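# Move cardboard boxes with repeated lot numbers to desk

## Task

Read the lot number printed on the shelf edge under each cardboard box. Every box whose number shows up at least twice anywhere in the storeroom must end up resting on the desk on its own, not held there by the robot. The robot must not tip over or be left leaning.

## Robot and tools

ROBOT. TidyBot++: a wheeled base 0.54 m long, 0.50 m wide and 0.38 m high, with one seven-joint arm and a two-finger gripper. The arm's shoulder sits 0.12 m ahead of the base centre and 0.68 m above the floor. At the start the arm is folded with the hand pointing down; the hand pokes up to 0.08 m past the base front and the elbow reaches up to 1.15 m high. Two cameras: base_camera, fixed on the base and looking forward and down, and wrist_camera, which looks along the hand.

FRAMES. Base frame: origin on the floor below the base centre, x forward, y left, z up. hand_pose is reported in it: the point between the finger pads, with its z axis running out along the fingers and its y axis along the closing direction. Odometry is the base frame as it stood at the scene's start; heading is positive to the left, range -3.142 to 3.142. base_tilt is in degrees, positive when leaning forward or right. Odometry counts wheel turns, so wheel slip shows up as travel, and drift of a few cm and several degrees builds up over many moves.

execute_actions(actions, cameras). actions holds one action or none (none just reports state and pictures). An action may contain:
- base: exactly one relative offset from where the base last measured itself: translate_m (metres, forward positive, -2 to 2), strafe_m (metres, left positive, -2 to 2) or rotate_rad (radians, counter-clockwise from above positive, -6.3 to 6.3).
- joints: absolute targets keyed by name. joint_1_rad (any angle; positive turns the arm clockwise from above, opposite to rotate_rad), joint_2_rad shoulder -2.249 to 2.249, joint_3_rad any angle, joint_4_rad elbow -2.579 to 2.579, joint_5_rad any angle, joint_6_rad wrist -2.099 to 2.099, joint_7_rad any angle (hand down: positive is counter-clockwise from above; at 1.57 fingers open toward robot left and right), gripper_pos 0 (open, ~85 mm gap) to 1 (closed, squeezing ~100 N per finger). Unbounded joints go the short way, so rotate further in steps below half a turn.
- speeds: caps for this action only: translate_m and strafe_m 0.05 to 0.5 m/s, rotate_rad 0.1 to 1.57 rad/s (defaults are the maxima). A base move needing over 8.667 s is refused; no action runs past 15 s.
Base and joint motions begin together. Any unknown key or out-of-range number rejects the call with no motion. cameras: list of base_camera, wrist_camera or all; omitted/null means all, [] means none.

ARM GEOMETRY. With joint_1_rad 0, joint_3_rad 3.14 and joint_5_rad 0 the arm stays in the vertical plane along x. Segment tilt from vertical (forward positive): upper arm (0.42 m) = j2; forearm (0.31 m) = j2 - j4; hand (0.31 m to the hand point) = j2 - j4 - j6. Reach forward of the shoulder = sum of length x sin(tilt); height above it = sum of length x cos(tilt). A downward hand can be lifted to about 0.94 m above the floor, only near the base. Closed fingertips extend ~20 mm past the hand point.

OTHER TOOLS. wait(seconds 0 to 10) lets the scene run and returns state and pictures. zoom_image(camera, region [x0,y0,x1,y1] in pixels, at most 504x504) enlarges part of the latest full image; use it to read the lot labels. read_manual(section) only returns licence text. finished_scene(scene) closes the scene irreversibly and reports success; the next scene's task follows.

RESULTS. base_status and joint_status say how each motion ended: done, off_target (resting away from target, maybe still pushing), contact_stop or time_out (target dropped, holding in place). For the gripper, done at 1 means nothing is held; off_target means an object stopped the fingers. "joint command not followed" with a cause line means a self-collision check blocked all arm targets; those may be retried with later actions until changed. on_its_own lists motion you did not command. motor_effort gives percent of maximum with the peak in brackets. ARM HIT flags a hard hit on the base or arm itself. Warnings: torque fault (arm freezes 10 s, rest of call skipped), MOTOR HOT from 60 C and OVER-TEMPERATURE FAULT at 75 C (arm sags; joint_status shows limit_stop_at_motor_heat, resend the target). If a result reports a stop, later motion calls in that reply are skipped.

ACCURACY. Friction leaves joints slightly off even when reported done; the hand is typically 1-2 cm from the intended spot. To correct, send each joint its previous command plus (wanted minus read). A held load makes the arm sag; never command a joint to its current reading while carrying. Trust images over hand_pose.

CAUTIONS. A blocked base keeps shoving until it times out and may still say done. If the arm snags something above about 0.8 m while the base drives, the robot can tip; sideways force on a raised hand can lift wheels. Retract the arm or back away to right a lean. Avoid drops, slams and hard pushes; objects may occasionally be nudged by outside forces. Release boxes so they sit stably on the desk before finishing.

Each tool is called after "Call:" by a JSON object that holds its "method" and its "body".

## Session

Call:
{"method": "execute_actions", "body": {"actions": []}}

Scene clock: 0.00 s.
base_odometry: x=+0.000 y=+0.000 heading=+0.000 (m, m, rad; odometry frame)
base_tilt: forward=-0.3 right=+0.2 (deg)
base_status: not commanded
joint_positions: joint_1_rad=+0.022 joint_2_rad=-0.343 joint_3_rad=+3.132 joint_4_rad=-2.503 joint_5_rad=-0.047 joint_6_rad=-0.924 joint_7_rad=+1.556 gripper_pos=+0.000
joint_status: not commanded
motor_effort: joint_1_rad=+0 joint_2_rad=-2 joint_3_rad=+1 joint_4_rad=+13 joint_5_rad=+0 joint_6_rad=+0 joint_7_rad=+0 (%)
hand_pose: x=+0.2570 y=+0.0109 z=+0.5928 quat_wxyz=(-0.017, +0.999, -0.027, +0.029) (m; base frame)
pictures: base_camera, wrist_camera
Images, in order (width x height): base_camera 644x364, wrist_camera 644x476.

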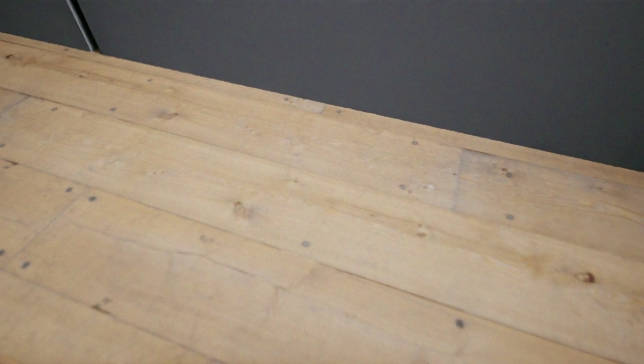

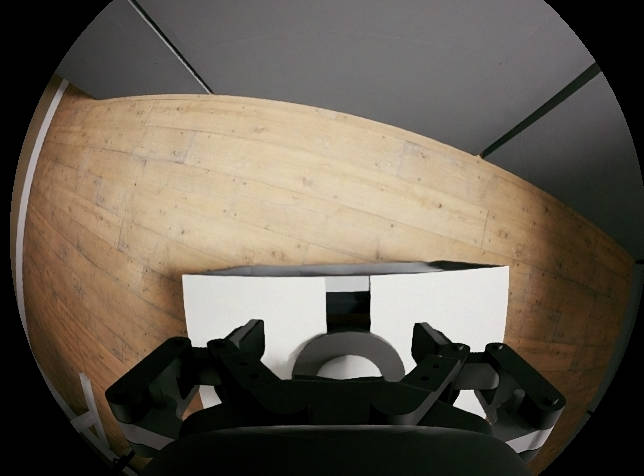

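Call:
{"method": "execute_actions", "body": {"actions": [{"joints": {"joint_1_rad": 0.0, "joint_2_rad": -0.8, "joint_3_rad": 3.14, "joint_4_rad": -1.3, "joint_5_rad": 0.0, "joint_6_rad": -1.3, "joint_7_rad": 1.57}}], "cameras": ["wrist_camera"]}}

Call:
{"method": "execute_actions", "body": {"actions": [{"joints": {"joint_1_rad": -2.0}}], "cameras": ["wrist_camera"]}}

Scene clock: 2.90 s.
base_odometry: x=+0.000 y=+0.000 heading=+0.000 (m, m, rad; odometry frame)
base_tilt: forward=-0.3 right=+0.2 (deg)
base_status: not commanded
joint_positions: joint_1_rad=+0.022 joint_2_rad=-0.783 joint_3_rad=+3.132 joint_4_rad=-1.311 joint_5_rad=-0.022 joint_6_rad=-1.278 joint_7_rad=+1.556 gripper_pos=+0.000
joint_status: all done
motor_effort: joint_1_rad=+0(0) joint_2_rad=+11(13) joint_3_rad=+2(2) joint_4_rad=+14(20) joint_5_rad=+0(0) joint_6_rad=+8(8) joint_7_rad=+0(1) (%)
hand_pose: x=+0.2832 y=+0.0090 z=+1.1788 quat_wxyz=(-0.008, +0.785, -0.005, +0.619) (m; base frame)
pictures: wrist_camera
camera_calibration (this result's frames):
wrist_camera: T_world_to_cam=[[0.0288852, -0.999362, -0.0210292, 0.0306636], [-0.224797, 0.0140045, -0.974305, 1.27245], [0.973977, 0.0328703, -0.224249, 0.125658], [0, 0, 0, 1]] pos_world=[0.162769, 0.00869359, 1.26858]
Images, in order (width x height): wrist_camera 644x476.

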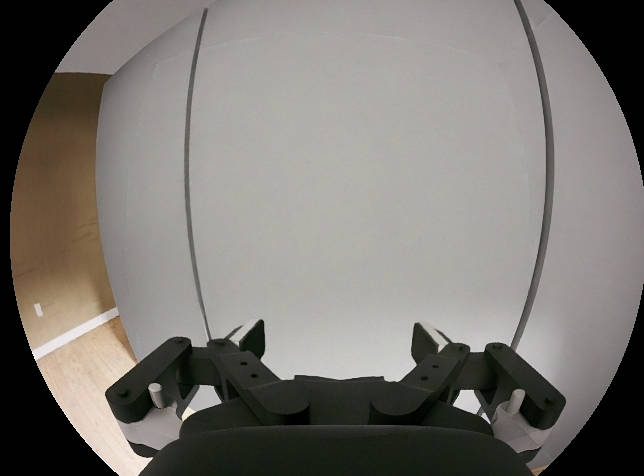

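Scene clock: 6.00 s.
base_odometry: x=+0.000 y=+0.000 heading=+0.000 (m, m, rad; odometry frame)
base_tilt: forward=-0.3 right=+0.2 (deg)
base_status: not commanded
joint_positions: joint_1_rad=-1.975 joint_2_rad=-0.783 joint_3_rad=+3.132 joint_4_rad=-1.311 joint_5_rad=-0.022 joint_6_rad=-1.278 joint_7_rad=+1.556 gripper_pos=+0.000
joint_status: all done
motor_effort: joint_1_rad=+0(1) joint_2_rad=+11(12) joint_3_rad=+2(2) joint_4_rad=+13(13) joint_5_rad=+0(1) joint_6_rad=+8(9) joint_7_rad=+0(0) (%)
hand_pose: x=+0.0431 y=+0.1459 z=+1.1788 quat_wxyz=(-0.525, +0.430, +0.657, +0.329) (m; base frame)
pictures: wrist_camera
camera_calibration (this result's frames):
wrist_camera: T_world_to_cam=[[0.898228, 0.439033, -0.0208747, -0.0730182], [0.0802225, -0.210454, -0.974307, 1.23615], [-0.432146, 0.873475, -0.224257, 0.292999], [0, 0, 0, 1]] pos_world=[0.0930379, 0.0362845, 1.26858]
Images, in order (width x height): wrist_camera 644x476.

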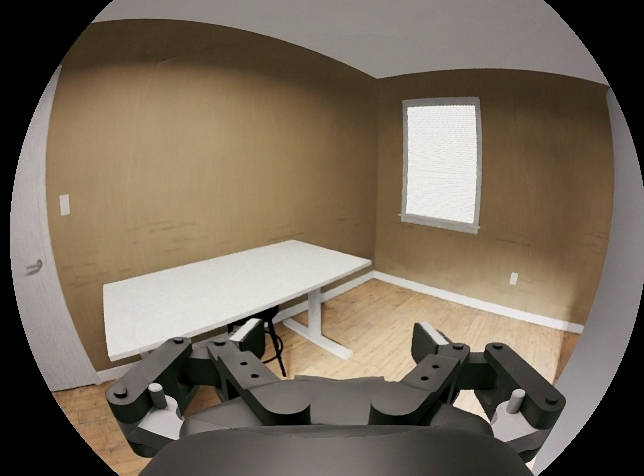

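Call:
{"method": "execute_actions", "body": {"actions": [{"joints": {"joint_1_rad": -4.1}}], "cameras": ["wrist_camera"]}}

Scene clock: 9.33 s.
base_odometry: x=+0.000 y=+0.000 heading=+0.000 (m, m, rad; odometry frame)
base_tilt: forward=-0.3 right=+0.2 (deg)
base_status: not commanded
joint_positions: joint_1_rad=-4.075 joint_2_rad=-0.783 joint_3_rad=+3.132 joint_4_rad=-1.311 joint_5_rad=-0.022 joint_6_rad=-1.278 joint_7_rad=+1.556 gripper_pos=+0.000
joint_status: all done
motor_effort: joint_1_rad=+0(1) joint_2_rad=+11(12) joint_3_rad=+1(1) joint_4_rad=+13(14) joint_5_rad=+0(1) joint_6_rad=+8(8) joint_7_rad=+0(0) (%)
hand_pose: x=+0.0314 y=-0.1392 z=+1.1788 quat_wxyz=(-0.546, -0.356, +0.700, -0.291) (m; base frame)
pictures: wrist_camera
camera_calibration (this result's frames):
wrist_camera: T_world_to_cam=[[-0.83246, 0.553692, -0.0208708, 0.132928], [0.141158, 0.175502, -0.974307, 1.2289], [-0.535803, -0.814017, -0.224257, 0.305334], [0, 0, 0, 1]] pos_world=[0.100786, -0.0407287, 1.26858]
Images, in order (width x height): wrist_camera 644x476.

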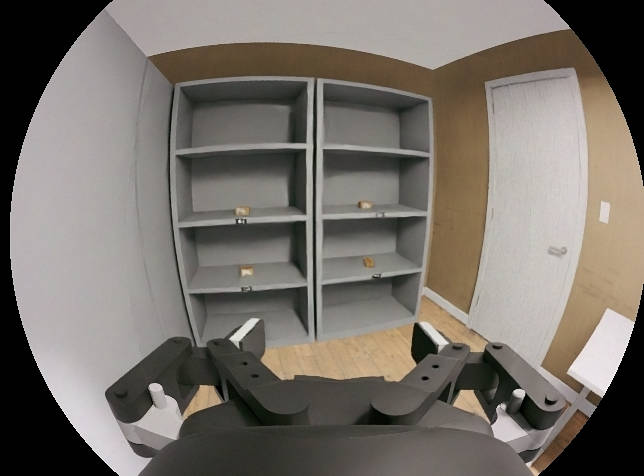

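Call:
{"method": "zoom_image", "body": {"camera": "wrist_camera", "region": [200, 190, 300, 300]}}

Call:
{"method": "zoom_image", "body": {"camera": "wrist_camera", "region": [330, 190, 430, 290]}}

Region (200, 190, 300, 300) of wrist_camera's 644x476 image, scaled by 4.582; it fills the left 458 columns of this view, and the rest is white.

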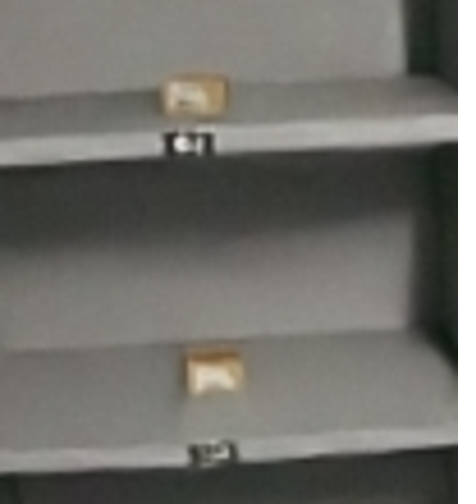

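Region (330, 190, 430, 290) of wrist_camera's 644x476 image, scaled by 5.040.

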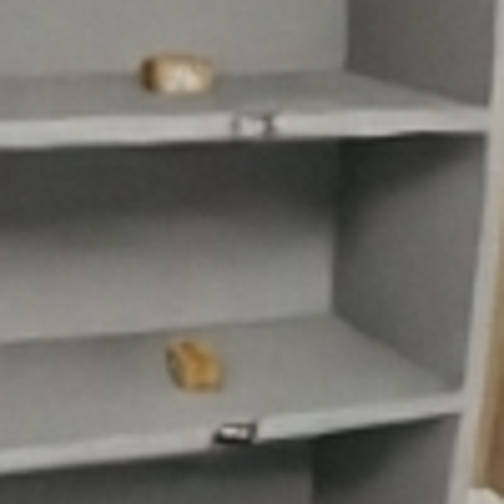

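Call:
{"method": "execute_actions", "body": {"actions": [{"base": {"rotate_rad": -1.885}, "joints": {"joint_1_rad": -6.3}}], "cameras": []}}

Call:
{"method": "execute_actions", "body": {"actions": [{"base": {"translate_m": 0.75}, "joints": {"joint_2_rad": -0.7, "joint_4_rad": -2.4, "joint_6_rad": -0.1}}]}}

Scene clock: 13.90 s.
base_odometry: x=+0.000 y=+0.000 heading=-1.885 (m, m, rad; odometry frame)
base_tilt: forward=-0.3 right=+0.2 (deg)
base_status: done
joint_positions: joint_1_rad=-6.275 joint_2_rad=-0.784 joint_3_rad=+3.132 joint_4_rad=-1.311 joint_5_rad=-0.021 joint_6_rad=-1.279 joint_7_rad=+1.556 gripper_pos=+0.000
joint_status: all done
motor_effort: joint_1_rad=+1(2) joint_2_rad=+11(14) joint_3_rad=+2(3) joint_4_rad=+13(14) joint_5_rad=+0(1) joint_6_rad=+8(8) joint_7_rad=+0(0) (%)
hand_pose: x=+0.2829 y=+0.0108 z=+1.1787 quat_wxyz=(+0.011, -0.785, +0.000, -0.619) (m; base frame)
pictures: none
No camera images: the call's "cameras" was empty. Leave "cameras" out to get every camera's image.

Scene clock: 16.77 s.
base_odometry: x=-0.232 y=-0.713 heading=-1.885 (m, m, rad; odometry frame)
base_tilt: forward=-0.3 right=+0.2 (deg)
base_status: done
joint_positions: joint_1_rad=-6.275 joint_2_rad=-0.718 joint_3_rad=+3.132 joint_4_rad=-2.386 joint_5_rad=-0.021 joint_6_rad=-0.119 joint_7_rad=+1.556 gripper_pos=+0.000
joint_status: all done
motor_effort: joint_1_rad=+1(0) joint_2_rad=+1(15) joint_3_rad=+1(2) joint_4_rad=+21(21) joint_5_rad=+1(1) joint_6_rad=+8(8) joint_7_rad=+0(0) (%)
hand_pose: x=+0.4591 y=+0.0032 z=+0.9011 quat_wxyz=(+0.009, -0.779, +0.011, -0.626) (m; base frame)
pictures: base_camera, wrist_camera
camera_calibration (this result's frames):
wrist_camera: T_world_to_cam=[[0.021832, -0.999293, -0.0306, 0.0258519], [-0.206765, 0.0254325, -0.97806, 1.03653], [0.978147, 0.02768, -0.206064, -0.126039], [0, 0, 0, 1]] pos_world=[0.337038, 0.00296086, 0.988605]
Images, in order (width x height): base_camera 644x364, wrist_camera 644x476.

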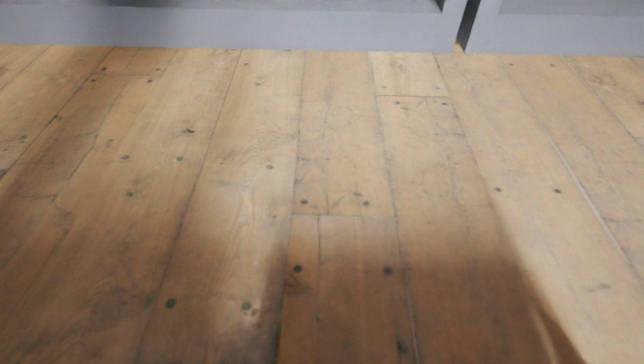

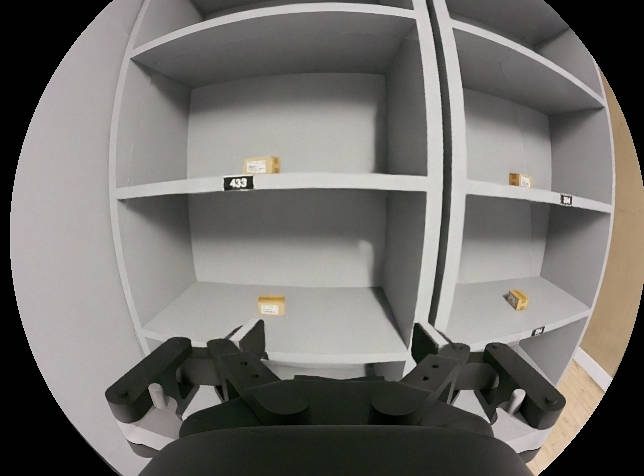

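Call:
{"method": "execute_actions", "body": {"actions": [{"base": {"strafe_m": -0.3}, "joints": {"joint_2_rad": -0.35, "joint_4_rad": -2.5, "joint_6_rad": 0.3, "gripper_pos": 1.0}}], "cameras": ["wrist_camera"]}}

Scene clock: 18.93 s.
base_odometry: x=-0.518 y=-0.621 heading=-1.885 (m, m, rad; odometry frame)
base_tilt: forward=-0.3 right=+0.3 (deg)
base_status: done
joint_positions: joint_1_rad=-6.275 joint_2_rad=-0.368 joint_3_rad=+3.135 joint_4_rad=-2.483 joint_5_rad=-0.021 joint_6_rad=+0.280 joint_7_rad=+1.556 gripper_pos=+0.999
joint_status: all done
motor_effort: joint_1_rad=+0(0) joint_2_rad=-7(8) joint_3_rad=+1(3) joint_4_rad=+19(21) joint_5_rad=+1(1) joint_6_rad=+8(8) joint_7_rad=+0(0) (%)
hand_pose: x=+0.5370 y=-0.0010 z=+0.8304 quat_wxyz=(+0.007, -0.794, +0.016, -0.608) (m; base frame)
pictures: wrist_camera
camera_calibration (this result's frames):
wrist_camera: T_world_to_cam=[[0.0110105, -0.9994, -0.0328459, 0.0254513], [-0.252191, 0.0290107, -0.967243, 0.999034], [0.967615, 0.0189333, -0.25172, -0.173099], [0, 0, 0, 1]] pos_world=[0.41916, -0.000269278, 0.923572]
Images, in order (width x height): wrist_camera 644x476.

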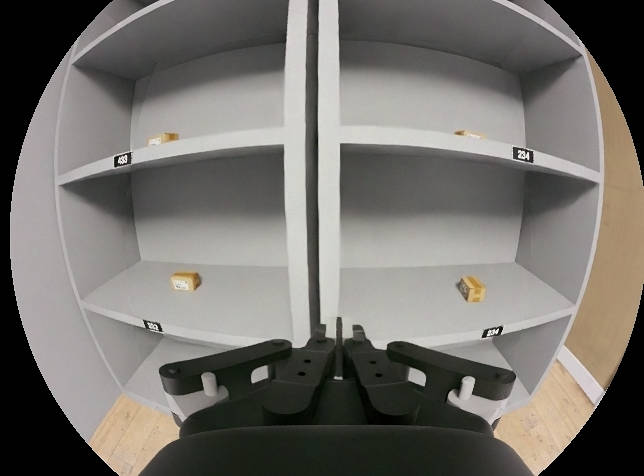

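Call:
{"method": "zoom_image", "body": {"camera": "wrist_camera", "region": [120, 260, 220, 345]}}

Call:
{"method": "zoom_image", "body": {"camera": "wrist_camera", "region": [440, 265, 540, 350]}}

Call:
{"method": "zoom_image", "body": {"camera": "wrist_camera", "region": [445, 115, 545, 180]}}

Region (120, 260, 220, 345) of wrist_camera's 644x476 image, scaled by 5.040; it fills the top 428 rows of this view, and the rest is white.

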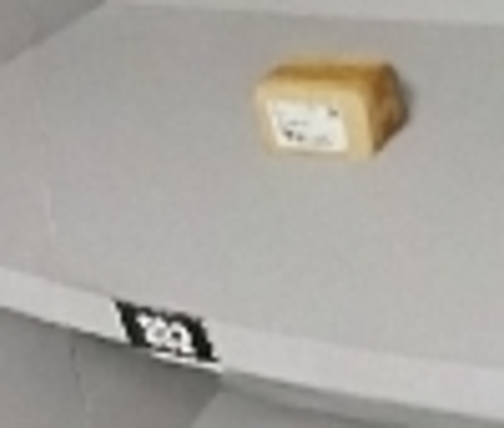

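Region (440, 265, 540, 350) of wrist_camera's 644x476 image, scaled by 5.040; it fills the top 428 rows of this view, and the rest is white.

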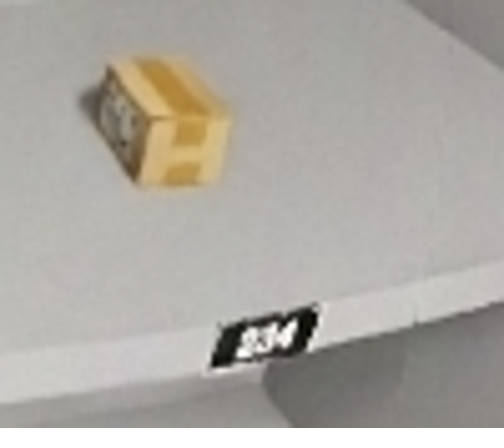

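Region (445, 115, 545, 180) of wrist_camera's 644x476 image, scaled by 5.040; it fills the top 328 rows of this view, and the rest is white.

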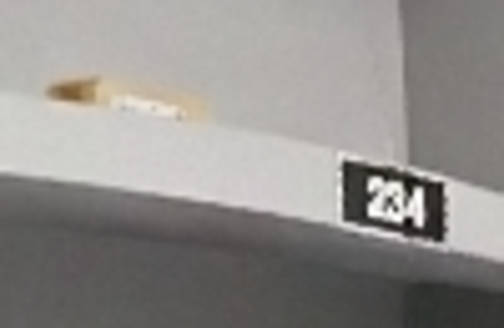

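Call:
{"method": "execute_actions", "body": {"actions": [{"joints": {"joint_1_rad": -6.85, "joint_2_rad": 0.75, "joint_4_rad": -2.4, "joint_6_rad": 1.35}}], "cameras": ["wrist_camera"]}}

Scene clock: 21.90 s.
base_odometry: x=-0.518 y=-0.621 heading=-1.885 (m, m, rad; odometry frame)
base_tilt: forward=-0.3 right=+0.2 (deg)
base_status: not commanded
joint_positions: joint_1_rad=-6.825 joint_2_rad=+0.731 joint_3_rad=+3.135 joint_4_rad=-2.418 joint_5_rad=-0.021 joint_6_rad=+1.329 joint_7_rad=+1.556 gripper_pos=+0.999
joint_status: all done
motor_effort: joint_1_rad=+0(0) joint_2_rad=-31(32) joint_3_rad=+0(0) joint_4_rad=+5(19) joint_5_rad=+0(1) joint_6_rad=+9(8) joint_7_rad=+0(0) (%)
hand_pose: x=+0.6170 y=+0.2978 z=+0.6042 quat_wxyz=(+0.166, -0.764, -0.198, -0.591) (m; base frame)
pictures: wrist_camera
camera_calibration (this result's frames):
wrist_camera: T_world_to_cam=[[0.52274, -0.852233, -0.0210452, -0.0509622], [-0.213002, -0.106667, -0.971212, 0.810382], [0.825454, 0.512174, -0.237286, -0.381032], [0, 0, 0, 1]] pos_world=[0.513777, 0.238164, 0.695566]
Images, in order (width x height): wrist_camera 644x476.

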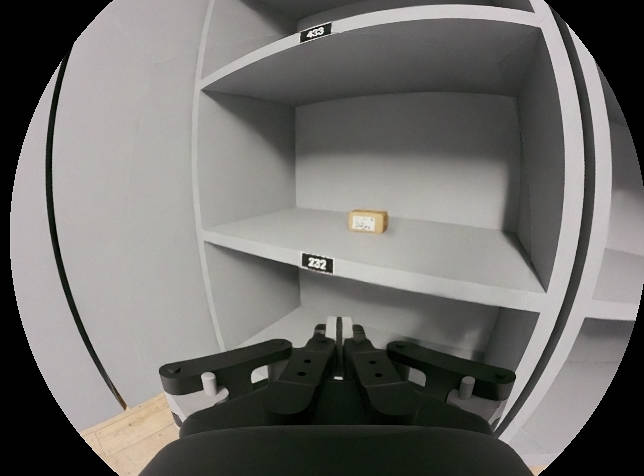

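Call:
{"method": "execute_actions", "body": {"actions": [{"base": {"strafe_m": -0.41}, "joints": {"joint_1_rad": -6.26, "gripper_pos": 0.0}}]}}

Scene clock: 24.43 s.
base_odometry: x=-0.908 y=-0.494 heading=-1.885 (m, m, rad; odometry frame)
base_tilt: forward=-0.3 right=+0.2 (deg)
base_status: done
joint_positions: joint_1_rad=-6.273 joint_2_rad=+0.731 joint_3_rad=+3.141 joint_4_rad=-2.414 joint_5_rad=-0.016 joint_6_rad=+1.330 joint_7_rad=+1.556 gripper_pos=+0.000
joint_status: all done
motor_effort: joint_1_rad=+0(3) joint_2_rad=-31(32) joint_3_rad=+0(3) joint_4_rad=+4(5) joint_5_rad=+1(2) joint_6_rad=+8(9) joint_7_rad=+0(0) (%)
hand_pose: x=+0.7007 y=-0.0092 z=+0.6054 quat_wxyz=(-0.003, -0.788, +0.016, -0.616) (m; base frame)
pictures: base_camera, wrist_camera
camera_calibration (this result's frames):
wrist_camera: T_world_to_cam=[[-0.0013736, -0.999851, -0.0171876, 0.00728144], [-0.233447, 0.0170333, -0.97222, 0.812658], [0.972369, 0.00267694, -0.233436, -0.402543], [0, 0, 0, 1]] pos_world=[0.581143, -0.00548429, 0.696239]
Images, in order (width x height): base_camera 644x364, wrist_camera 644x476.

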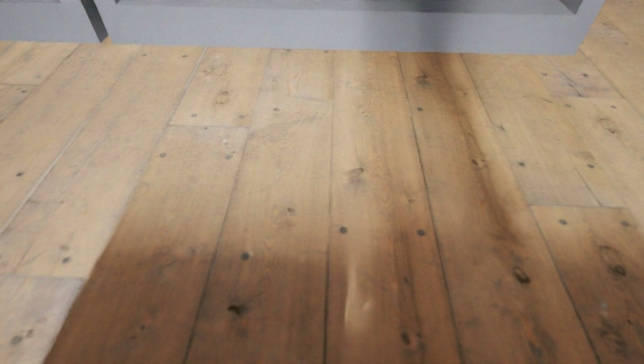

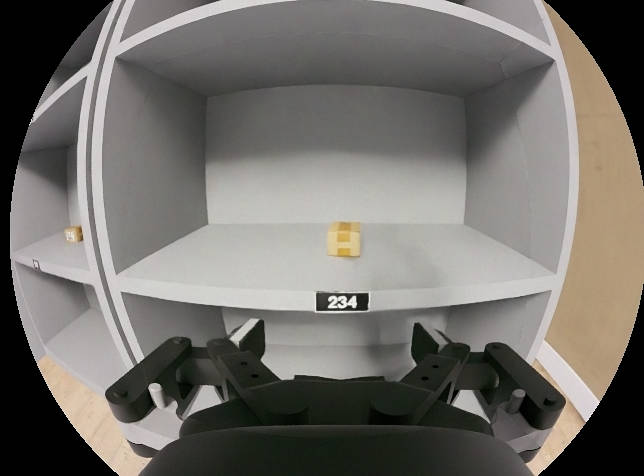

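Call:
{"method": "execute_actions", "body": {"actions": [{"base": {"strafe_m": -0.027}, "joints": {"joint_2_rad": 0.595, "joint_4_rad": -2.225, "joint_5_rad": 0.02, "joint_6_rad": 0.764, "joint_7_rad": 1.59}}], "cameras": []}}

Call:
{"method": "execute_actions", "body": {"actions": [{"base": {"translate_m": 0.14}}]}}

Scene clock: 26.77 s.
base_odometry: x=-0.934 y=-0.486 heading=-1.885 (m, m, rad; odometry frame)
base_tilt: forward=-0.3 right=+0.2 (deg)
base_status: done
joint_positions: joint_1_rad=-6.265 joint_2_rad=+0.614 joint_3_rad=+3.141 joint_4_rad=-2.239 joint_5_rad=-0.002 joint_6_rad=+0.777 joint_7_rad=+1.567 gripper_pos=+0.000
joint_status: all done
motor_effort: joint_1_rad=+0(3) joint_2_rad=-32(33) joint_3_rad=+0(3) joint_4_rad=+9(9) joint_5_rad=+0(1) joint_6_rad=+7(9) joint_7_rad=+0(1) (%)
hand_pose: x=+0.7232 y=-0.0100 z=+0.5738 quat_wxyz=(-0.004, -0.861, +0.011, -0.508) (m; base frame)
pictures: none
No camera images: the call's "cameras" was empty. Leave "cameras" out to get every camera's image.

Scene clock: 28.17 s.
base_odometry: x=-0.977 y=-0.619 heading=-1.885 (m, m, rad; odometry frame)
base_tilt: forward=-0.3 right=+0.2 (deg)
base_status: done
joint_positions: joint_1_rad=-6.265 joint_2_rad=+0.613 joint_3_rad=+3.141 joint_4_rad=-2.232 joint_5_rad=-0.002 joint_6_rad=+0.777 joint_7_rad=+1.567 gripper_pos=+0.000
joint_status: not commanded
motor_effort: joint_1_rad=+0(1) joint_2_rad=-32(35) joint_3_rad=+0(0) joint_4_rad=+9(10) joint_5_rad=+0(1) joint_6_rad=+7(8) joint_7_rad=+0(0) (%)
hand_pose: x=+0.7265 y=-0.0100 z=+0.5767 quat_wxyz=(-0.004, -0.859, +0.010, -0.511) (m; base frame)
pictures: base_camera, wrist_camera
camera_calibration (this result's frames):
wrist_camera: T_world_to_cam=[[0.00459057, -0.999892, -0.0139763, -0.000200098], [-0.469218, 0.0101885, -0.883023, 0.910614], [0.88307, 0.0106115, -0.469121, -0.233453], [0, 0, 0, 1]] pos_world=[0.633433, -0.0070006, 0.694573]
Images, in order (width x height): base_camera 644x364, wrist_camera 644x476.

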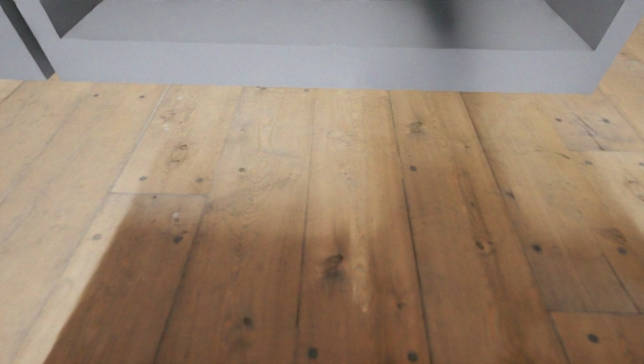

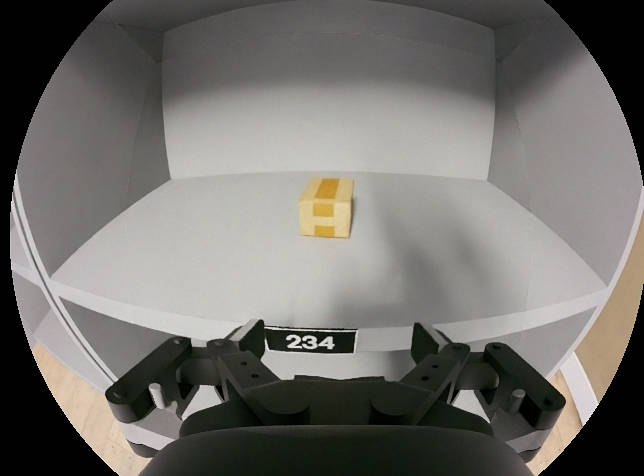

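Call:
{"method": "execute_actions", "body": {"actions": [{"base": {"translate_m": 0.13}, "joints": {"joint_1_rad": -6.30, "joint_2_rad": 0.645}}], "cameras": ["wrist_camera"]}}

Scene clock: 30.23 s.
base_odometry: x=-1.018 y=-0.743 heading=-1.885 (m, m, rad; odometry frame)
base_tilt: forward=-0.3 right=+0.2 (deg)
base_status: done
joint_positions: joint_1_rad=-6.281 joint_2_rad=+0.628 joint_3_rad=+3.141 joint_4_rad=-2.228 joint_5_rad=-0.001 joint_6_rad=+0.777 joint_7_rad=+1.567 gripper_pos=+0.000
joint_status: all done
motor_effort: joint_1_rad=+0(0) joint_2_rad=-32(35) joint_3_rad=+0(0) joint_4_rad=+9(10) joint_5_rad=+1(1) joint_6_rad=+7(8) joint_7_rad=+0(0) (%)
hand_pose: x=+0.7269 y=-0.0001 z=+0.5695 quat_wxyz=(+0.001, -0.862, +0.003, -0.507) (m; base frame)
pictures: wrist_camera
camera_calibration (this result's frames):
wrist_camera: T_world_to_cam=[[0.0208677, -0.999682, -0.0141366, -0.00216663], [-0.478361, 0.00243272, -0.87816, 0.908168], [0.877915, 0.0250876, -0.478158, -0.228382], [0, 0, 0, 1]] pos_world=[0.634978, 0.0013543, 0.688284]
Images, in order (width x height): wrist_camera 644x476.

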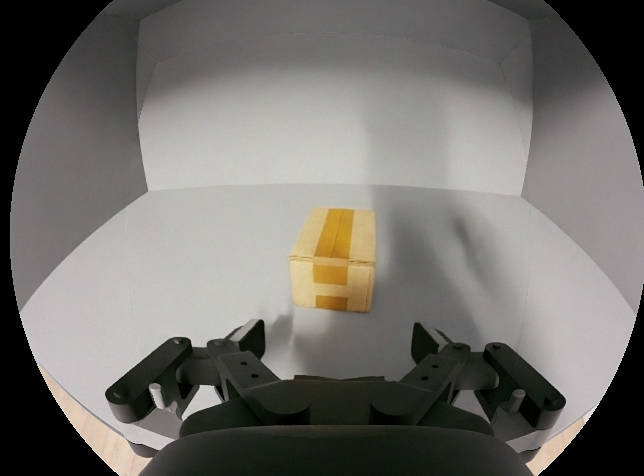

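Call:
{"method": "execute_actions", "body": {"actions": [{"base": {"translate_m": 0.095}, "joints": {"joint_2_rad": 0.655}, "speeds": {"translate_m": 0.15}}], "cameras": ["wrist_camera"]}}

Scene clock: 32.03 s.
base_odometry: x=-1.047 y=-0.833 heading=-1.885 (m, m, rad; odometry frame)
base_tilt: forward=-0.3 right=+0.2 (deg)
base_status: done
joint_positions: joint_1_rad=-6.281 joint_2_rad=+0.633 joint_3_rad=+3.141 joint_4_rad=-2.228 joint_5_rad=-0.001 joint_6_rad=+0.777 joint_7_rad=+1.567 gripper_pos=+0.000
joint_status: all done
motor_effort: joint_1_rad=+0(1) joint_2_rad=-33(33) joint_3_rad=-1(0) joint_4_rad=+9(10) joint_5_rad=+0(1) joint_6_rad=+7(8) joint_7_rad=+0(0) (%)
hand_pose: x=+0.7264 y=-0.0001 z=+0.5666 quat_wxyz=(+0.001, -0.863, +0.003, -0.505) (m; base frame)
pictures: wrist_camera
camera_calibration (this result's frames):
wrist_camera: T_world_to_cam=[[0.0208438, -0.999681, -0.0142349, -0.00211342], [-0.482544, 0.00241056, -0.875868, 0.907098], [0.875624, 0.0251254, -0.48234, -0.225305], [0, 0, 0, 1]] pos_world=[0.635041, 0.00136151, 0.685794]
Images, in order (width x height): wrist_camera 644x476.

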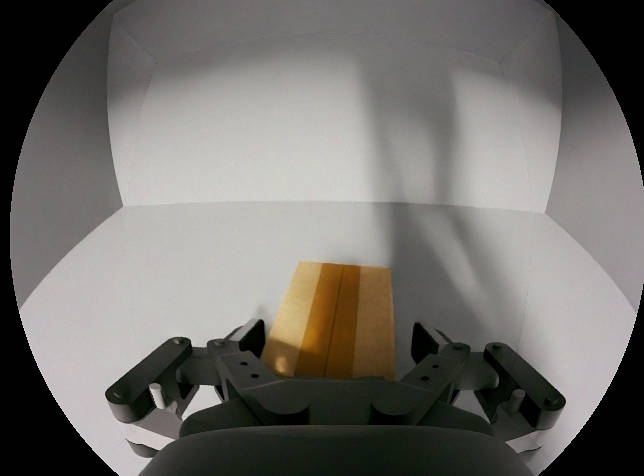

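Call:
{"method": "execute_actions", "body": {"actions": [{"joints": {"gripper_pos": 1.0}}], "cameras": ["wrist_camera"]}}

Scene clock: 33.27 s.
base_odometry: x=-1.047 y=-0.833 heading=-1.885 (m, m, rad; odometry frame)
base_tilt: forward=-0.3 right=+0.2 (deg)
base_status: not commanded
joint_positions: joint_1_rad=-6.281 joint_2_rad=+0.633 joint_3_rad=+3.141 joint_4_rad=-2.227 joint_5_rad=-0.001 joint_6_rad=+0.777 joint_7_rad=+1.568 gripper_pos=+0.347
joint_status: gripper_pos off_target (ended at +0.347, target +1.000)
motor_effort: joint_1_rad=+0(1) joint_2_rad=-28(33) joint_3_rad=+0(1) joint_4_rad=+8(9) joint_5_rad=+0(1) joint_6_rad=+5(8) joint_7_rad=+0(0) (%)
hand_pose: x=+0.7266 y=-0.0001 z=+0.5668 quat_wxyz=(+0.000, -0.863, +0.003, -0.505) (m; base frame)
pictures: wrist_camera
camera_calibration (this result's frames):
wrist_camera: T_world_to_cam=[[0.0217084, -0.999682, -0.0128383, -0.00351397], [-0.48194, 0.000787092, -0.876204, 0.907226], [0.875935, 0.0252083, -0.481769, -0.225959], [0, 0, 0, 1]] pos_world=[0.63523, 0.00146912, 0.68601]
Images, in order (width x height): wrist_camera 644x476.

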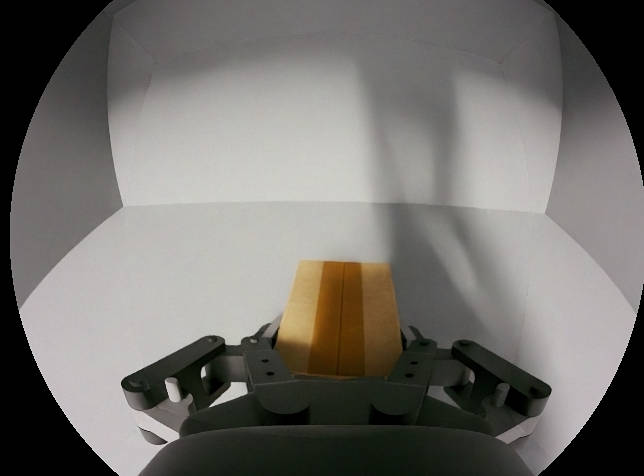

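Call:
{"method": "execute_actions", "body": {"actions": [{"joints": {"joint_2_rad": 0.55}}], "cameras": []}}

Call:
{"method": "execute_actions", "body": {"actions": [{"base": {"translate_m": -0.4}}], "cameras": ["wrist_camera"]}}

Scene clock: 34.87 s.
base_odometry: x=-1.047 y=-0.833 heading=-1.885 (m, m, rad; odometry frame)
base_tilt: forward=-0.3 right=+0.2 (deg)
base_status: not commanded
joint_positions: joint_1_rad=-6.281 joint_2_rad=+0.573 joint_3_rad=+3.141 joint_4_rad=-2.227 joint_5_rad=-0.001 joint_6_rad=+0.777 joint_7_rad=+1.568 gripper_pos=+0.347
joint_status: all done
motor_effort: joint_1_rad=+0(1) joint_2_rad=-33(35) joint_3_rad=+0(0) joint_4_rad=+11(10) joint_5_rad=+0(1) joint_6_rad=+8(9) joint_7_rad=+0(0) (%)
hand_pose: x=+0.7323 y=-0.0001 z=+0.6029 quat_wxyz=(+0.000, -0.848, +0.003, -0.530) (m; base frame)
pictures: none
No camera images: the call's "cameras" was empty. Leave "cameras" out to get every camera's image.

Scene clock: 37.10 s.
base_odometry: x=-0.924 y=-0.453 heading=-1.885 (m, m, rad; odometry frame)
base_tilt: forward=-0.3 right=+0.2 (deg)
base_status: done
joint_positions: joint_1_rad=-6.282 joint_2_rad=+0.571 joint_3_rad=+3.141 joint_4_rad=-2.228 joint_5_rad=+0.000 joint_6_rad=+0.777 joint_7_rad=+1.568 gripper_pos=+0.347
joint_status: not commanded
motor_effort: joint_1_rad=+1(3) joint_2_rad=-33(35) joint_3_rad=+0(1) joint_4_rad=+11(12) joint_5_rad=+0(0) joint_6_rad=+8(9) joint_7_rad=+0(0) (%)
hand_pose: x=+0.7322 y=+0.0008 z=+0.6039 quat_wxyz=(+0.001, -0.847, +0.002, -0.531) (m; base frame)
pictures: wrist_camera
camera_calibration (this result's frames):
wrist_camera: T_world_to_cam=[[0.0246353, -0.999637, -0.0109138, -0.00560846], [-0.428342, -0.000690651, -0.903617, 0.919725], [0.903281, 0.0269357, -0.428203, -0.2654], [0, 0, 0, 1]] pos_world=[0.633826, 0.00217753, 0.717372]
Images, in order (width x height): wrist_camera 644x476.

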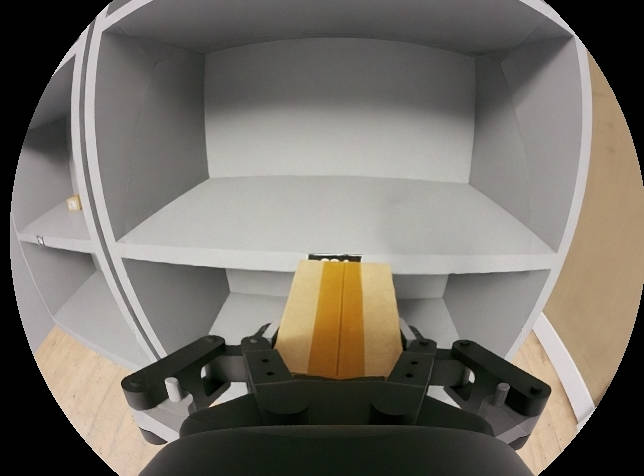

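Call:
{"method": "execute_actions", "body": {"actions": [{"joints": {"joint_2_rad": -0.41, "joint_4_rad": -1.85, "joint_6_rad": -0.63}}], "cameras": ["wrist_camera"]}}

Call:
{"method": "execute_actions", "body": {"actions": [{"joints": {"joint_1_rad": -3.5}}], "cameras": ["wrist_camera"]}}

Scene clock: 39.77 s.
base_odometry: x=-0.924 y=-0.453 heading=-1.885 (m, m, rad; odometry frame)
base_tilt: forward=-0.3 right=+0.2 (deg)
base_status: not commanded
joint_positions: joint_1_rad=-6.282 joint_2_rad=-0.391 joint_3_rad=+3.141 joint_4_rad=-1.871 joint_5_rad=+0.000 joint_6_rad=-0.617 joint_7_rad=+1.568 gripper_pos=+0.347
joint_status: all done
motor_effort: joint_1_rad=+0(0) joint_2_rad=-10(34) joint_3_rad=+1(0) joint_4_rad=+22(22) joint_5_rad=+0(0) joint_6_rad=+8(8) joint_7_rad=+0(0) (%)
hand_pose: x=+0.5408 y=+0.0009 z=+0.9430 quat_wxyz=(+0.000, -0.867, +0.002, -0.499) (m; base frame)
pictures: wrist_camera
camera_calibration (this result's frames):
wrist_camera: T_world_to_cam=[[0.0236653, -0.999645, -0.0122017, 0.00474416], [-0.494392, -0.00109415, -0.869238, 1.14745], [0.868917, 0.0266032, -0.494243, 0.133617], [0, 0, 0, 1]] pos_world=[0.451079, 0.00244334, 1.06351]
Images, in order (width x height): wrist_camera 644x476.

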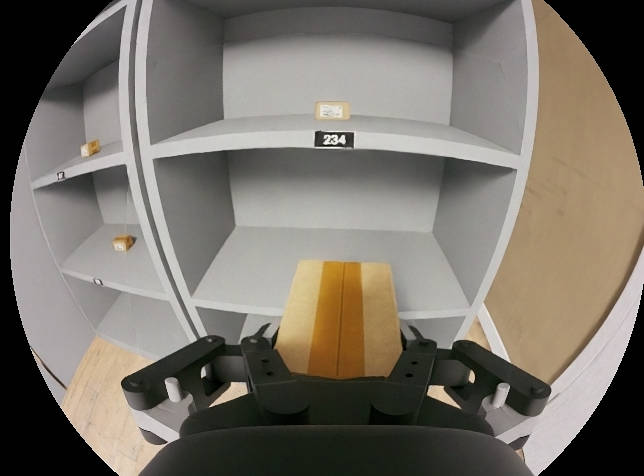

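Scene clock: 43.47 s.
base_odometry: x=-0.924 y=-0.453 heading=-1.885 (m, m, rad; odometry frame)
base_tilt: forward=-0.3 right=+0.2 (deg)
base_status: not commanded
joint_positions: joint_1_rad=-3.524 joint_2_rad=-0.391 joint_3_rad=+3.141 joint_4_rad=-1.871 joint_5_rad=+0.000 joint_6_rad=-0.617 joint_7_rad=+1.568 gripper_pos=+0.347
joint_status: all done
motor_effort: joint_1_rad=+1(0) joint_2_rad=-9(9) joint_3_rad=+1(1) joint_4_rad=+22(22) joint_5_rad=+1(1) joint_6_rad=+8(8) joint_7_rad=+1(0) (%)
hand_pose: x=-0.2717 y=-0.1590 z=+0.9430 quat_wxyz=(-0.490, -0.164, +0.851, -0.096) (m; base frame)
pictures: wrist_camera
camera_calibration (this result's frames):
wrist_camera: T_world_to_cam=[[-0.396749, 0.917846, -0.0122018, 0.0547736], [0.457915, 0.186383, -0.869238, 1.03413], [-0.795553, -0.350457, -0.494243, 0.331688], [0, 0, 0, 1]] pos_world=[-0.187937, -0.126776, 1.06351]
Images, in order (width x height): wrist_camera 644x476.

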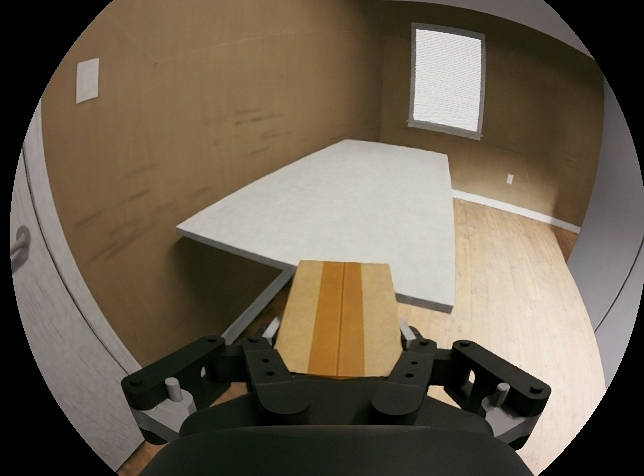

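Call:
{"method": "execute_actions", "body": {"actions": [{"base": {"translate_m": -0.2}, "joints": {"joint_2_rad": 0.33, "joint_4_rad": -1.562, "joint_6_rad": -0.168}}], "cameras": ["wrist_camera"]}}

Scene clock: 46.30 s.
base_odometry: x=-0.862 y=-0.262 heading=-1.885 (m, m, rad; odometry frame)
base_tilt: forward=-0.4 right=+0.2 (deg)
base_status: done
joint_positions: joint_1_rad=-3.524 joint_2_rad=+0.320 joint_3_rad=+3.141 joint_4_rad=-1.585 joint_5_rad=+0.000 joint_6_rad=-0.193 joint_7_rad=+1.568 gripper_pos=+0.347
joint_status: all done
motor_effort: joint_1_rad=+0(1) joint_2_rad=-34(36) joint_3_rad=+0(2) joint_4_rad=+21(22) joint_5_rad=+1(1) joint_6_rad=+8(8) joint_7_rad=+0(0) (%)
hand_pose: x=-0.5284 y=-0.2622 z=+0.8217 quat_wxyz=(-0.489, -0.164, +0.851, -0.096) (m; base frame)
pictures: wrist_camera
camera_calibration (this result's frames):
wrist_camera: T_world_to_cam=[[-0.396367, 0.918006, -0.0126028, 0.0466526], [0.458904, 0.186214, -0.868753, 1.06551], [-0.795173, -0.350128, -0.495085, 0.0322381], [0, 0, 0, 1]] pos_world=[-0.444839, -0.229952, 0.942211]
Images, in order (width x height): wrist_camera 644x476.

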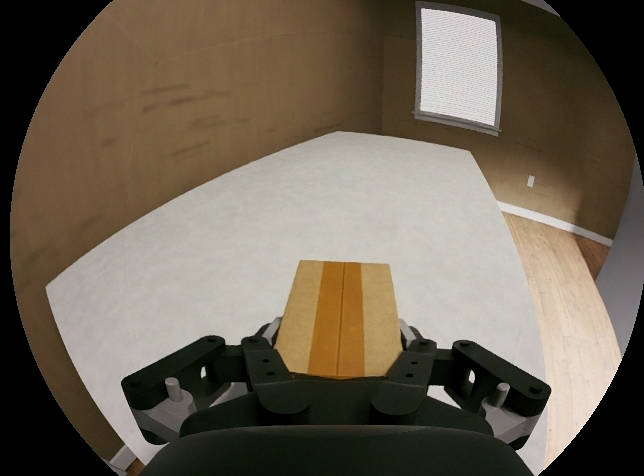

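Call:
{"method": "execute_actions", "body": {"actions": [{"joints": {"joint_2_rad": 0.422, "joint_4_rad": -1.645, "joint_6_rad": -0.013}}], "cameras": ["wrist_camera"]}}

Scene clock: 47.93 s.
base_odometry: x=-0.862 y=-0.262 heading=-1.885 (m, m, rad; odometry frame)
base_tilt: forward=-0.4 right=+0.2 (deg)
base_status: not commanded
joint_positions: joint_1_rad=-3.524 joint_2_rad=+0.420 joint_3_rad=+3.141 joint_4_rad=-1.641 joint_5_rad=+0.000 joint_6_rad=-0.036 joint_7_rad=+1.568 gripper_pos=+0.347
joint_status: all done
motor_effort: joint_1_rad=+0(0) joint_2_rad=-37(40) joint_3_rad=+0(0) joint_4_rad=+20(21) joint_5_rad=+0(0) joint_6_rad=+8(10) joint_7_rad=+0(0) (%)
hand_pose: x=-0.5466 y=-0.2695 z=+0.7616 quat_wxyz=(-0.490, -0.164, +0.851, -0.096) (m; base frame)
pictures: wrist_camera
camera_calibration (this result's frames):
wrist_camera: T_world_to_cam=[[-0.396373, 0.918002, -0.0126492, 0.0454414], [0.458531, 0.186009, -0.868994, 1.02299], [-0.795385, -0.350246, -0.494661, -0.0149686], [0, 0, 0, 1]] pos_world=[-0.462964, -0.237243, 0.882139]
Images, in order (width x height): wrist_camera 644x476.

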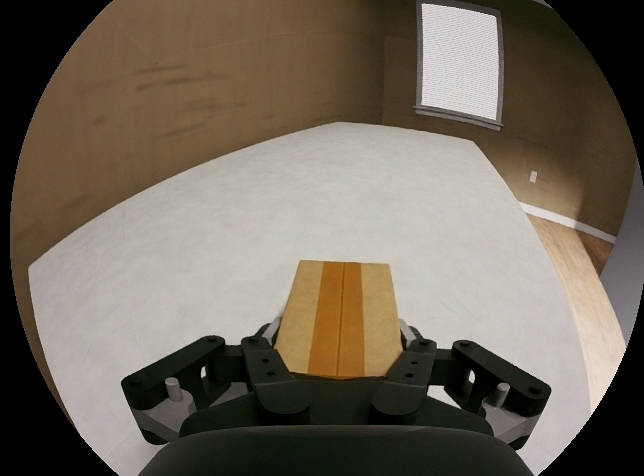

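Call:
{"method": "execute_actions", "body": {"actions": [{"joints": {"joint_2_rad": 0.46, "joint_6_rad": 0.01}}], "cameras": []}}

Scene clock: 48.87 s.
base_odometry: x=-0.862 y=-0.262 heading=-1.885 (m, m, rad; odometry frame)
base_tilt: forward=-0.4 right=+0.2 (deg)
base_status: not commanded
joint_positions: joint_1_rad=-3.524 joint_2_rad=+0.438 joint_3_rad=+3.141 joint_4_rad=-1.641 joint_5_rad=+0.000 joint_6_rad=-0.009 joint_7_rad=+1.568 gripper_pos=+0.347
joint_status: all done
motor_effort: joint_1_rad=+0(1) joint_2_rad=-36(39) joint_3_rad=-1(0) joint_4_rad=+19(20) joint_5_rad=+0(0) joint_6_rad=+7(9) joint_7_rad=+0(1) (%)
hand_pose: x=-0.5519 y=-0.2716 z=+0.7561 quat_wxyz=(-0.494, -0.163, +0.849, -0.096) (m; base frame)
pictures: none
No camera images: the call's "cameras" was empty. Leave "cameras" out to get every camera's image.

Call:
{"method": "execute_actions", "body": {"actions": [{"joints": {"joint_2_rad": 0.48}}], "cameras": []}}

Scene clock: 49.57 s.
base_odometry: x=-0.862 y=-0.262 heading=-1.885 (m, m, rad; odometry frame)
base_tilt: forward=-0.3 right=+0.3 (deg)
base_status: not commanded
joint_positions: joint_1_rad=-3.524 joint_2_rad=+0.441 joint_3_rad=+3.141 joint_4_rad=-1.641 joint_5_rad=+0.000 joint_6_rad=-0.002 joint_7_rad=+1.568 gripper_pos=+0.347
joint_status: joint_2_rad off_target (ended at +0.441, target +0.480)
motor_effort: joint_1_rad=+1(1) joint_2_rad=-34(35) joint_3_rad=+0(0) joint_4_rad=+17(19) joint_5_rad=+1(1) joint_6_rad=+6(7) joint_7_rad=+0(1) (%)
hand_pose: x=-0.5529 y=-0.2720 z=+0.7558 quat_wxyz=(-0.495, -0.163, +0.848, -0.097) (m; base frame)
pictures: none
No camera images: the call's "cameras" was empty. Leave "cameras" out to get every camera's image.

Contact. Release.

Call:
{"method": "execute_actions", "body": {"actions": [{"joints": {"joint_2_rad": 0.44, "gripper_pos": 0.0}}], "cameras": []}}

Call:
{"method": "execute_actions", "body": {"actions": [{"joints": {"joint_2_rad": -0.3, "joint_4_rad": -1.64, "joint_6_rad": -0.6}}], "cameras": ["wrist_camera"]}}

Scene clock: 50.93 s.
base_odometry: x=-0.862 y=-0.262 heading=-1.885 (m, m, rad; odometry frame)
base_tilt: forward=-0.3 right=+0.2 (deg)
base_status: not commanded
joint_positions: joint_1_rad=-3.524 joint_2_rad=+0.440 joint_3_rad=+3.141 joint_4_rad=-1.641 joint_5_rad=+0.000 joint_6_rad=-0.002 joint_7_rad=+1.568 gripper_pos=+0.000
joint_status: all done
motor_effort: joint_1_rad=+0(1) joint_2_rad=-36(37) joint_3_rad=+0(0) joint_4_rad=+18(20) joint_5_rad=+1(0) joint_6_rad=+8(8) joint_7_rad=+0(1) (%)
hand_pose: x=-0.5529 y=-0.2720 z=+0.7560 quat_wxyz=(-0.495, -0.163, +0.848, -0.097) (m; base frame)
pictures: none
No camera images: the call's "cameras" was empty. Leave "cameras" out to get every camera's image.

Scene clock: 52.93 s.
base_odometry: x=-0.862 y=-0.262 heading=-1.885 (m, m, rad; odometry frame)
base_tilt: forward=-0.3 right=+0.2 (deg)
base_status: not commanded
joint_positions: joint_1_rad=-3.524 joint_2_rad=-0.286 joint_3_rad=+3.141 joint_4_rad=-1.641 joint_5_rad=+0.000 joint_6_rad=-0.580 joint_7_rad=+1.568 gripper_pos=+0.000
joint_status: all done
motor_effort: joint_1_rad=+1(0) joint_2_rad=-13(39) joint_3_rad=+1(1) joint_4_rad=+21(21) joint_5_rad=+1(0) joint_6_rad=+8(8) joint_7_rad=+0(0) (%)
hand_pose: x=-0.3251 y=-0.1803 z=+1.0417 quat_wxyz=(-0.557, -0.156, +0.809, -0.109) (m; base frame)
pictures: wrist_camera
camera_calibration (this result's frames):
wrist_camera: T_world_to_cam=[[-0.397883, 0.9174, -0.0081335, 0.0496528], [0.322764, 0.131675, -0.937275, 1.1654], [-0.858786, -0.375551, -0.348495, 0.153533], [0, 0, 0, 1]] pos_world=[-0.224541, -0.141346, 1.14621]
Images, in order (width x height): wrist_camera 644x476.

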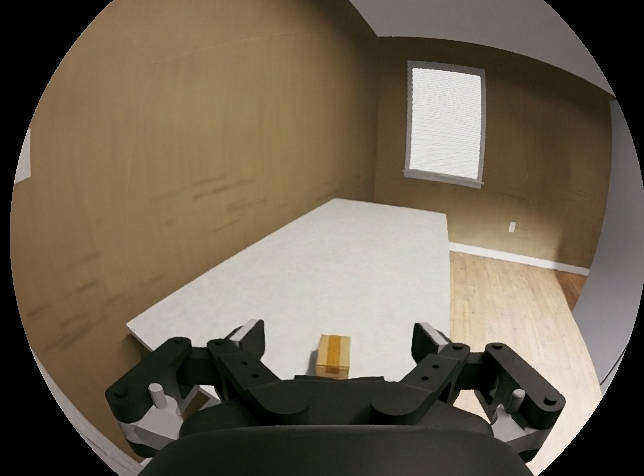

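Call:
{"method": "execute_actions", "body": {"actions": [{"base": {"translate_m": 0.38}, "joints": {"joint_1_rad": -6.305, "joint_4_rad": -1.5, "joint_6_rad": -0.85}}]}}

Scene clock: 58.00 s.
base_odometry: x=-0.980 y=-0.624 heading=-1.885 (m, m, rad; odometry frame)
base_tilt: forward=-0.3 right=+0.2 (deg)
base_status: done
joint_positions: joint_1_rad=-6.281 joint_2_rad=-0.290 joint_3_rad=+3.141 joint_4_rad=-1.519 joint_5_rad=+0.001 joint_6_rad=-0.828 joint_7_rad=+1.568 gripper_pos=+0.000
joint_status: all done
motor_effort: joint_1_rad=+0(2) joint_2_rad=-11(17) joint_3_rad=+1(1) joint_4_rad=+20(21) joint_5_rad=+1(1) joint_6_rad=+7(9) joint_7_rad=+0(0) (%)
hand_pose: x=+0.5701 y=+0.0004 z=+1.0450 quat_wxyz=(+0.000, -0.856, +0.002, -0.516) (m; base frame)
pictures: base_camera, wrist_camera
camera_calibration (this result's frames):
wrist_camera: T_world_to_cam=[[0.0230501, -0.999676, -0.0108199, 0.00367102], [-0.459543, -0.00098312, -0.888155, 1.25052], [0.887856, 0.0254443, -0.459417, 0.111345], [0, 0, 0, 1]] pos_world=[0.475725, 0.00206614, 1.16185]
Images, in order (width x height): base_camera 644x364, wrist_camera 644x476.

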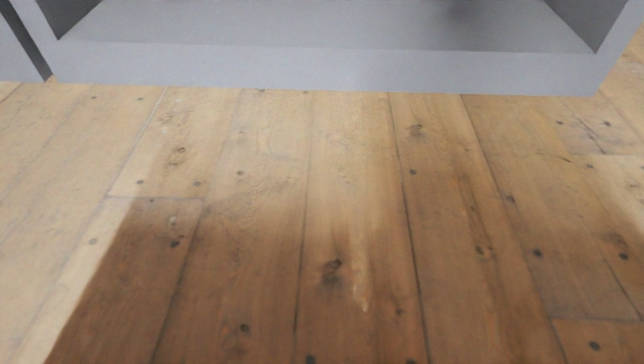

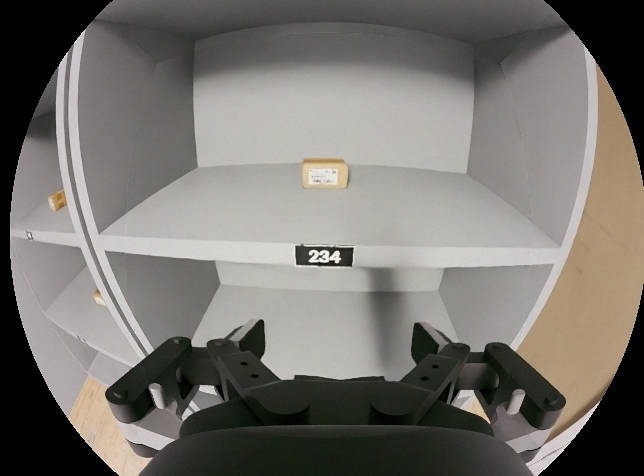

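Call:
{"method": "zoom_image", "body": {"camera": "wrist_camera", "region": [275, 145, 375, 275]}}

Region (275, 145, 375, 275) of wrist_camera's 644x476 image, scaled by 3.877; it fills the left 388 columns of this view, and the rest is white.

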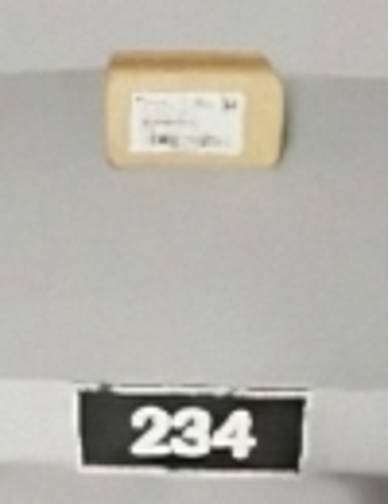

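Call:
{"method": "execute_actions", "body": {"actions": [{"base": {"strafe_m": 0.355}, "joints": {"joint_2_rad": 0.225, "joint_4_rad": -1.06, "joint_5_rad": 1.058, "joint_6_rad": -1.554, "joint_7_rad": 0.316}}]}}

Scene clock: 63.30 s.
base_odometry: x=-0.642 y=-0.734 heading=-1.885 (m, m, rad; odometry frame)
base_tilt: forward=-0.3 right=+0.2 (deg)
base_status: done
joint_positions: joint_1_rad=-6.288 joint_2_rad=+0.208 joint_3_rad=+3.140 joint_4_rad=-1.077 joint_5_rad=+1.040 joint_6_rad=-1.535 joint_7_rad=+0.334 gripper_pos=+0.000
joint_status: all done
motor_effort: joint_1_rad=+1(2) joint_2_rad=-26(27) joint_3_rad=+1(2) joint_4_rad=+17(21) joint_5_rad=+7(8) joint_6_rad=+2(8) joint_7_rad=+0(0) (%)
hand_pose: x=+0.5644 y=-0.2644 z=+1.0335 quat_wxyz=(-0.320, -0.664, +0.545, -0.400) (m; base frame)
pictures: base_camera, wrist_camera
camera_calibration (this result's frames):
wrist_camera: T_world_to_cam=[[-0.973667, -0.227045, -0.0205701, 0.515869], [-0.0886075, 0.46003, -0.883471, 1.14502], [0.210051, -0.858384, -0.468033, 0.27567], [0, 0, 0, 1]] pos_world=[0.545837, -0.172985, 1.15122]
Images, in order (width x height): base_camera 644x364, wrist_camera 644x476.

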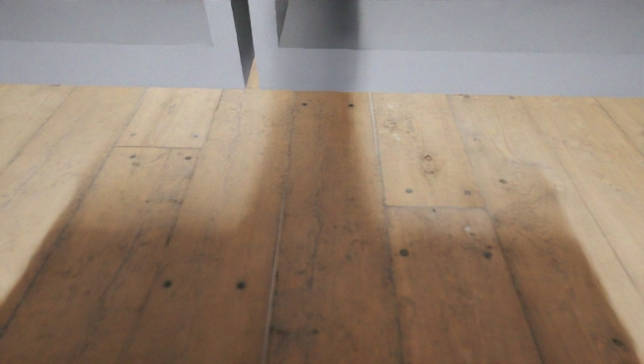

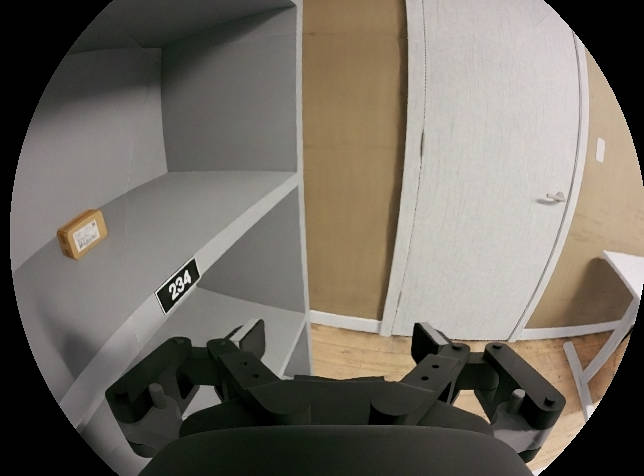

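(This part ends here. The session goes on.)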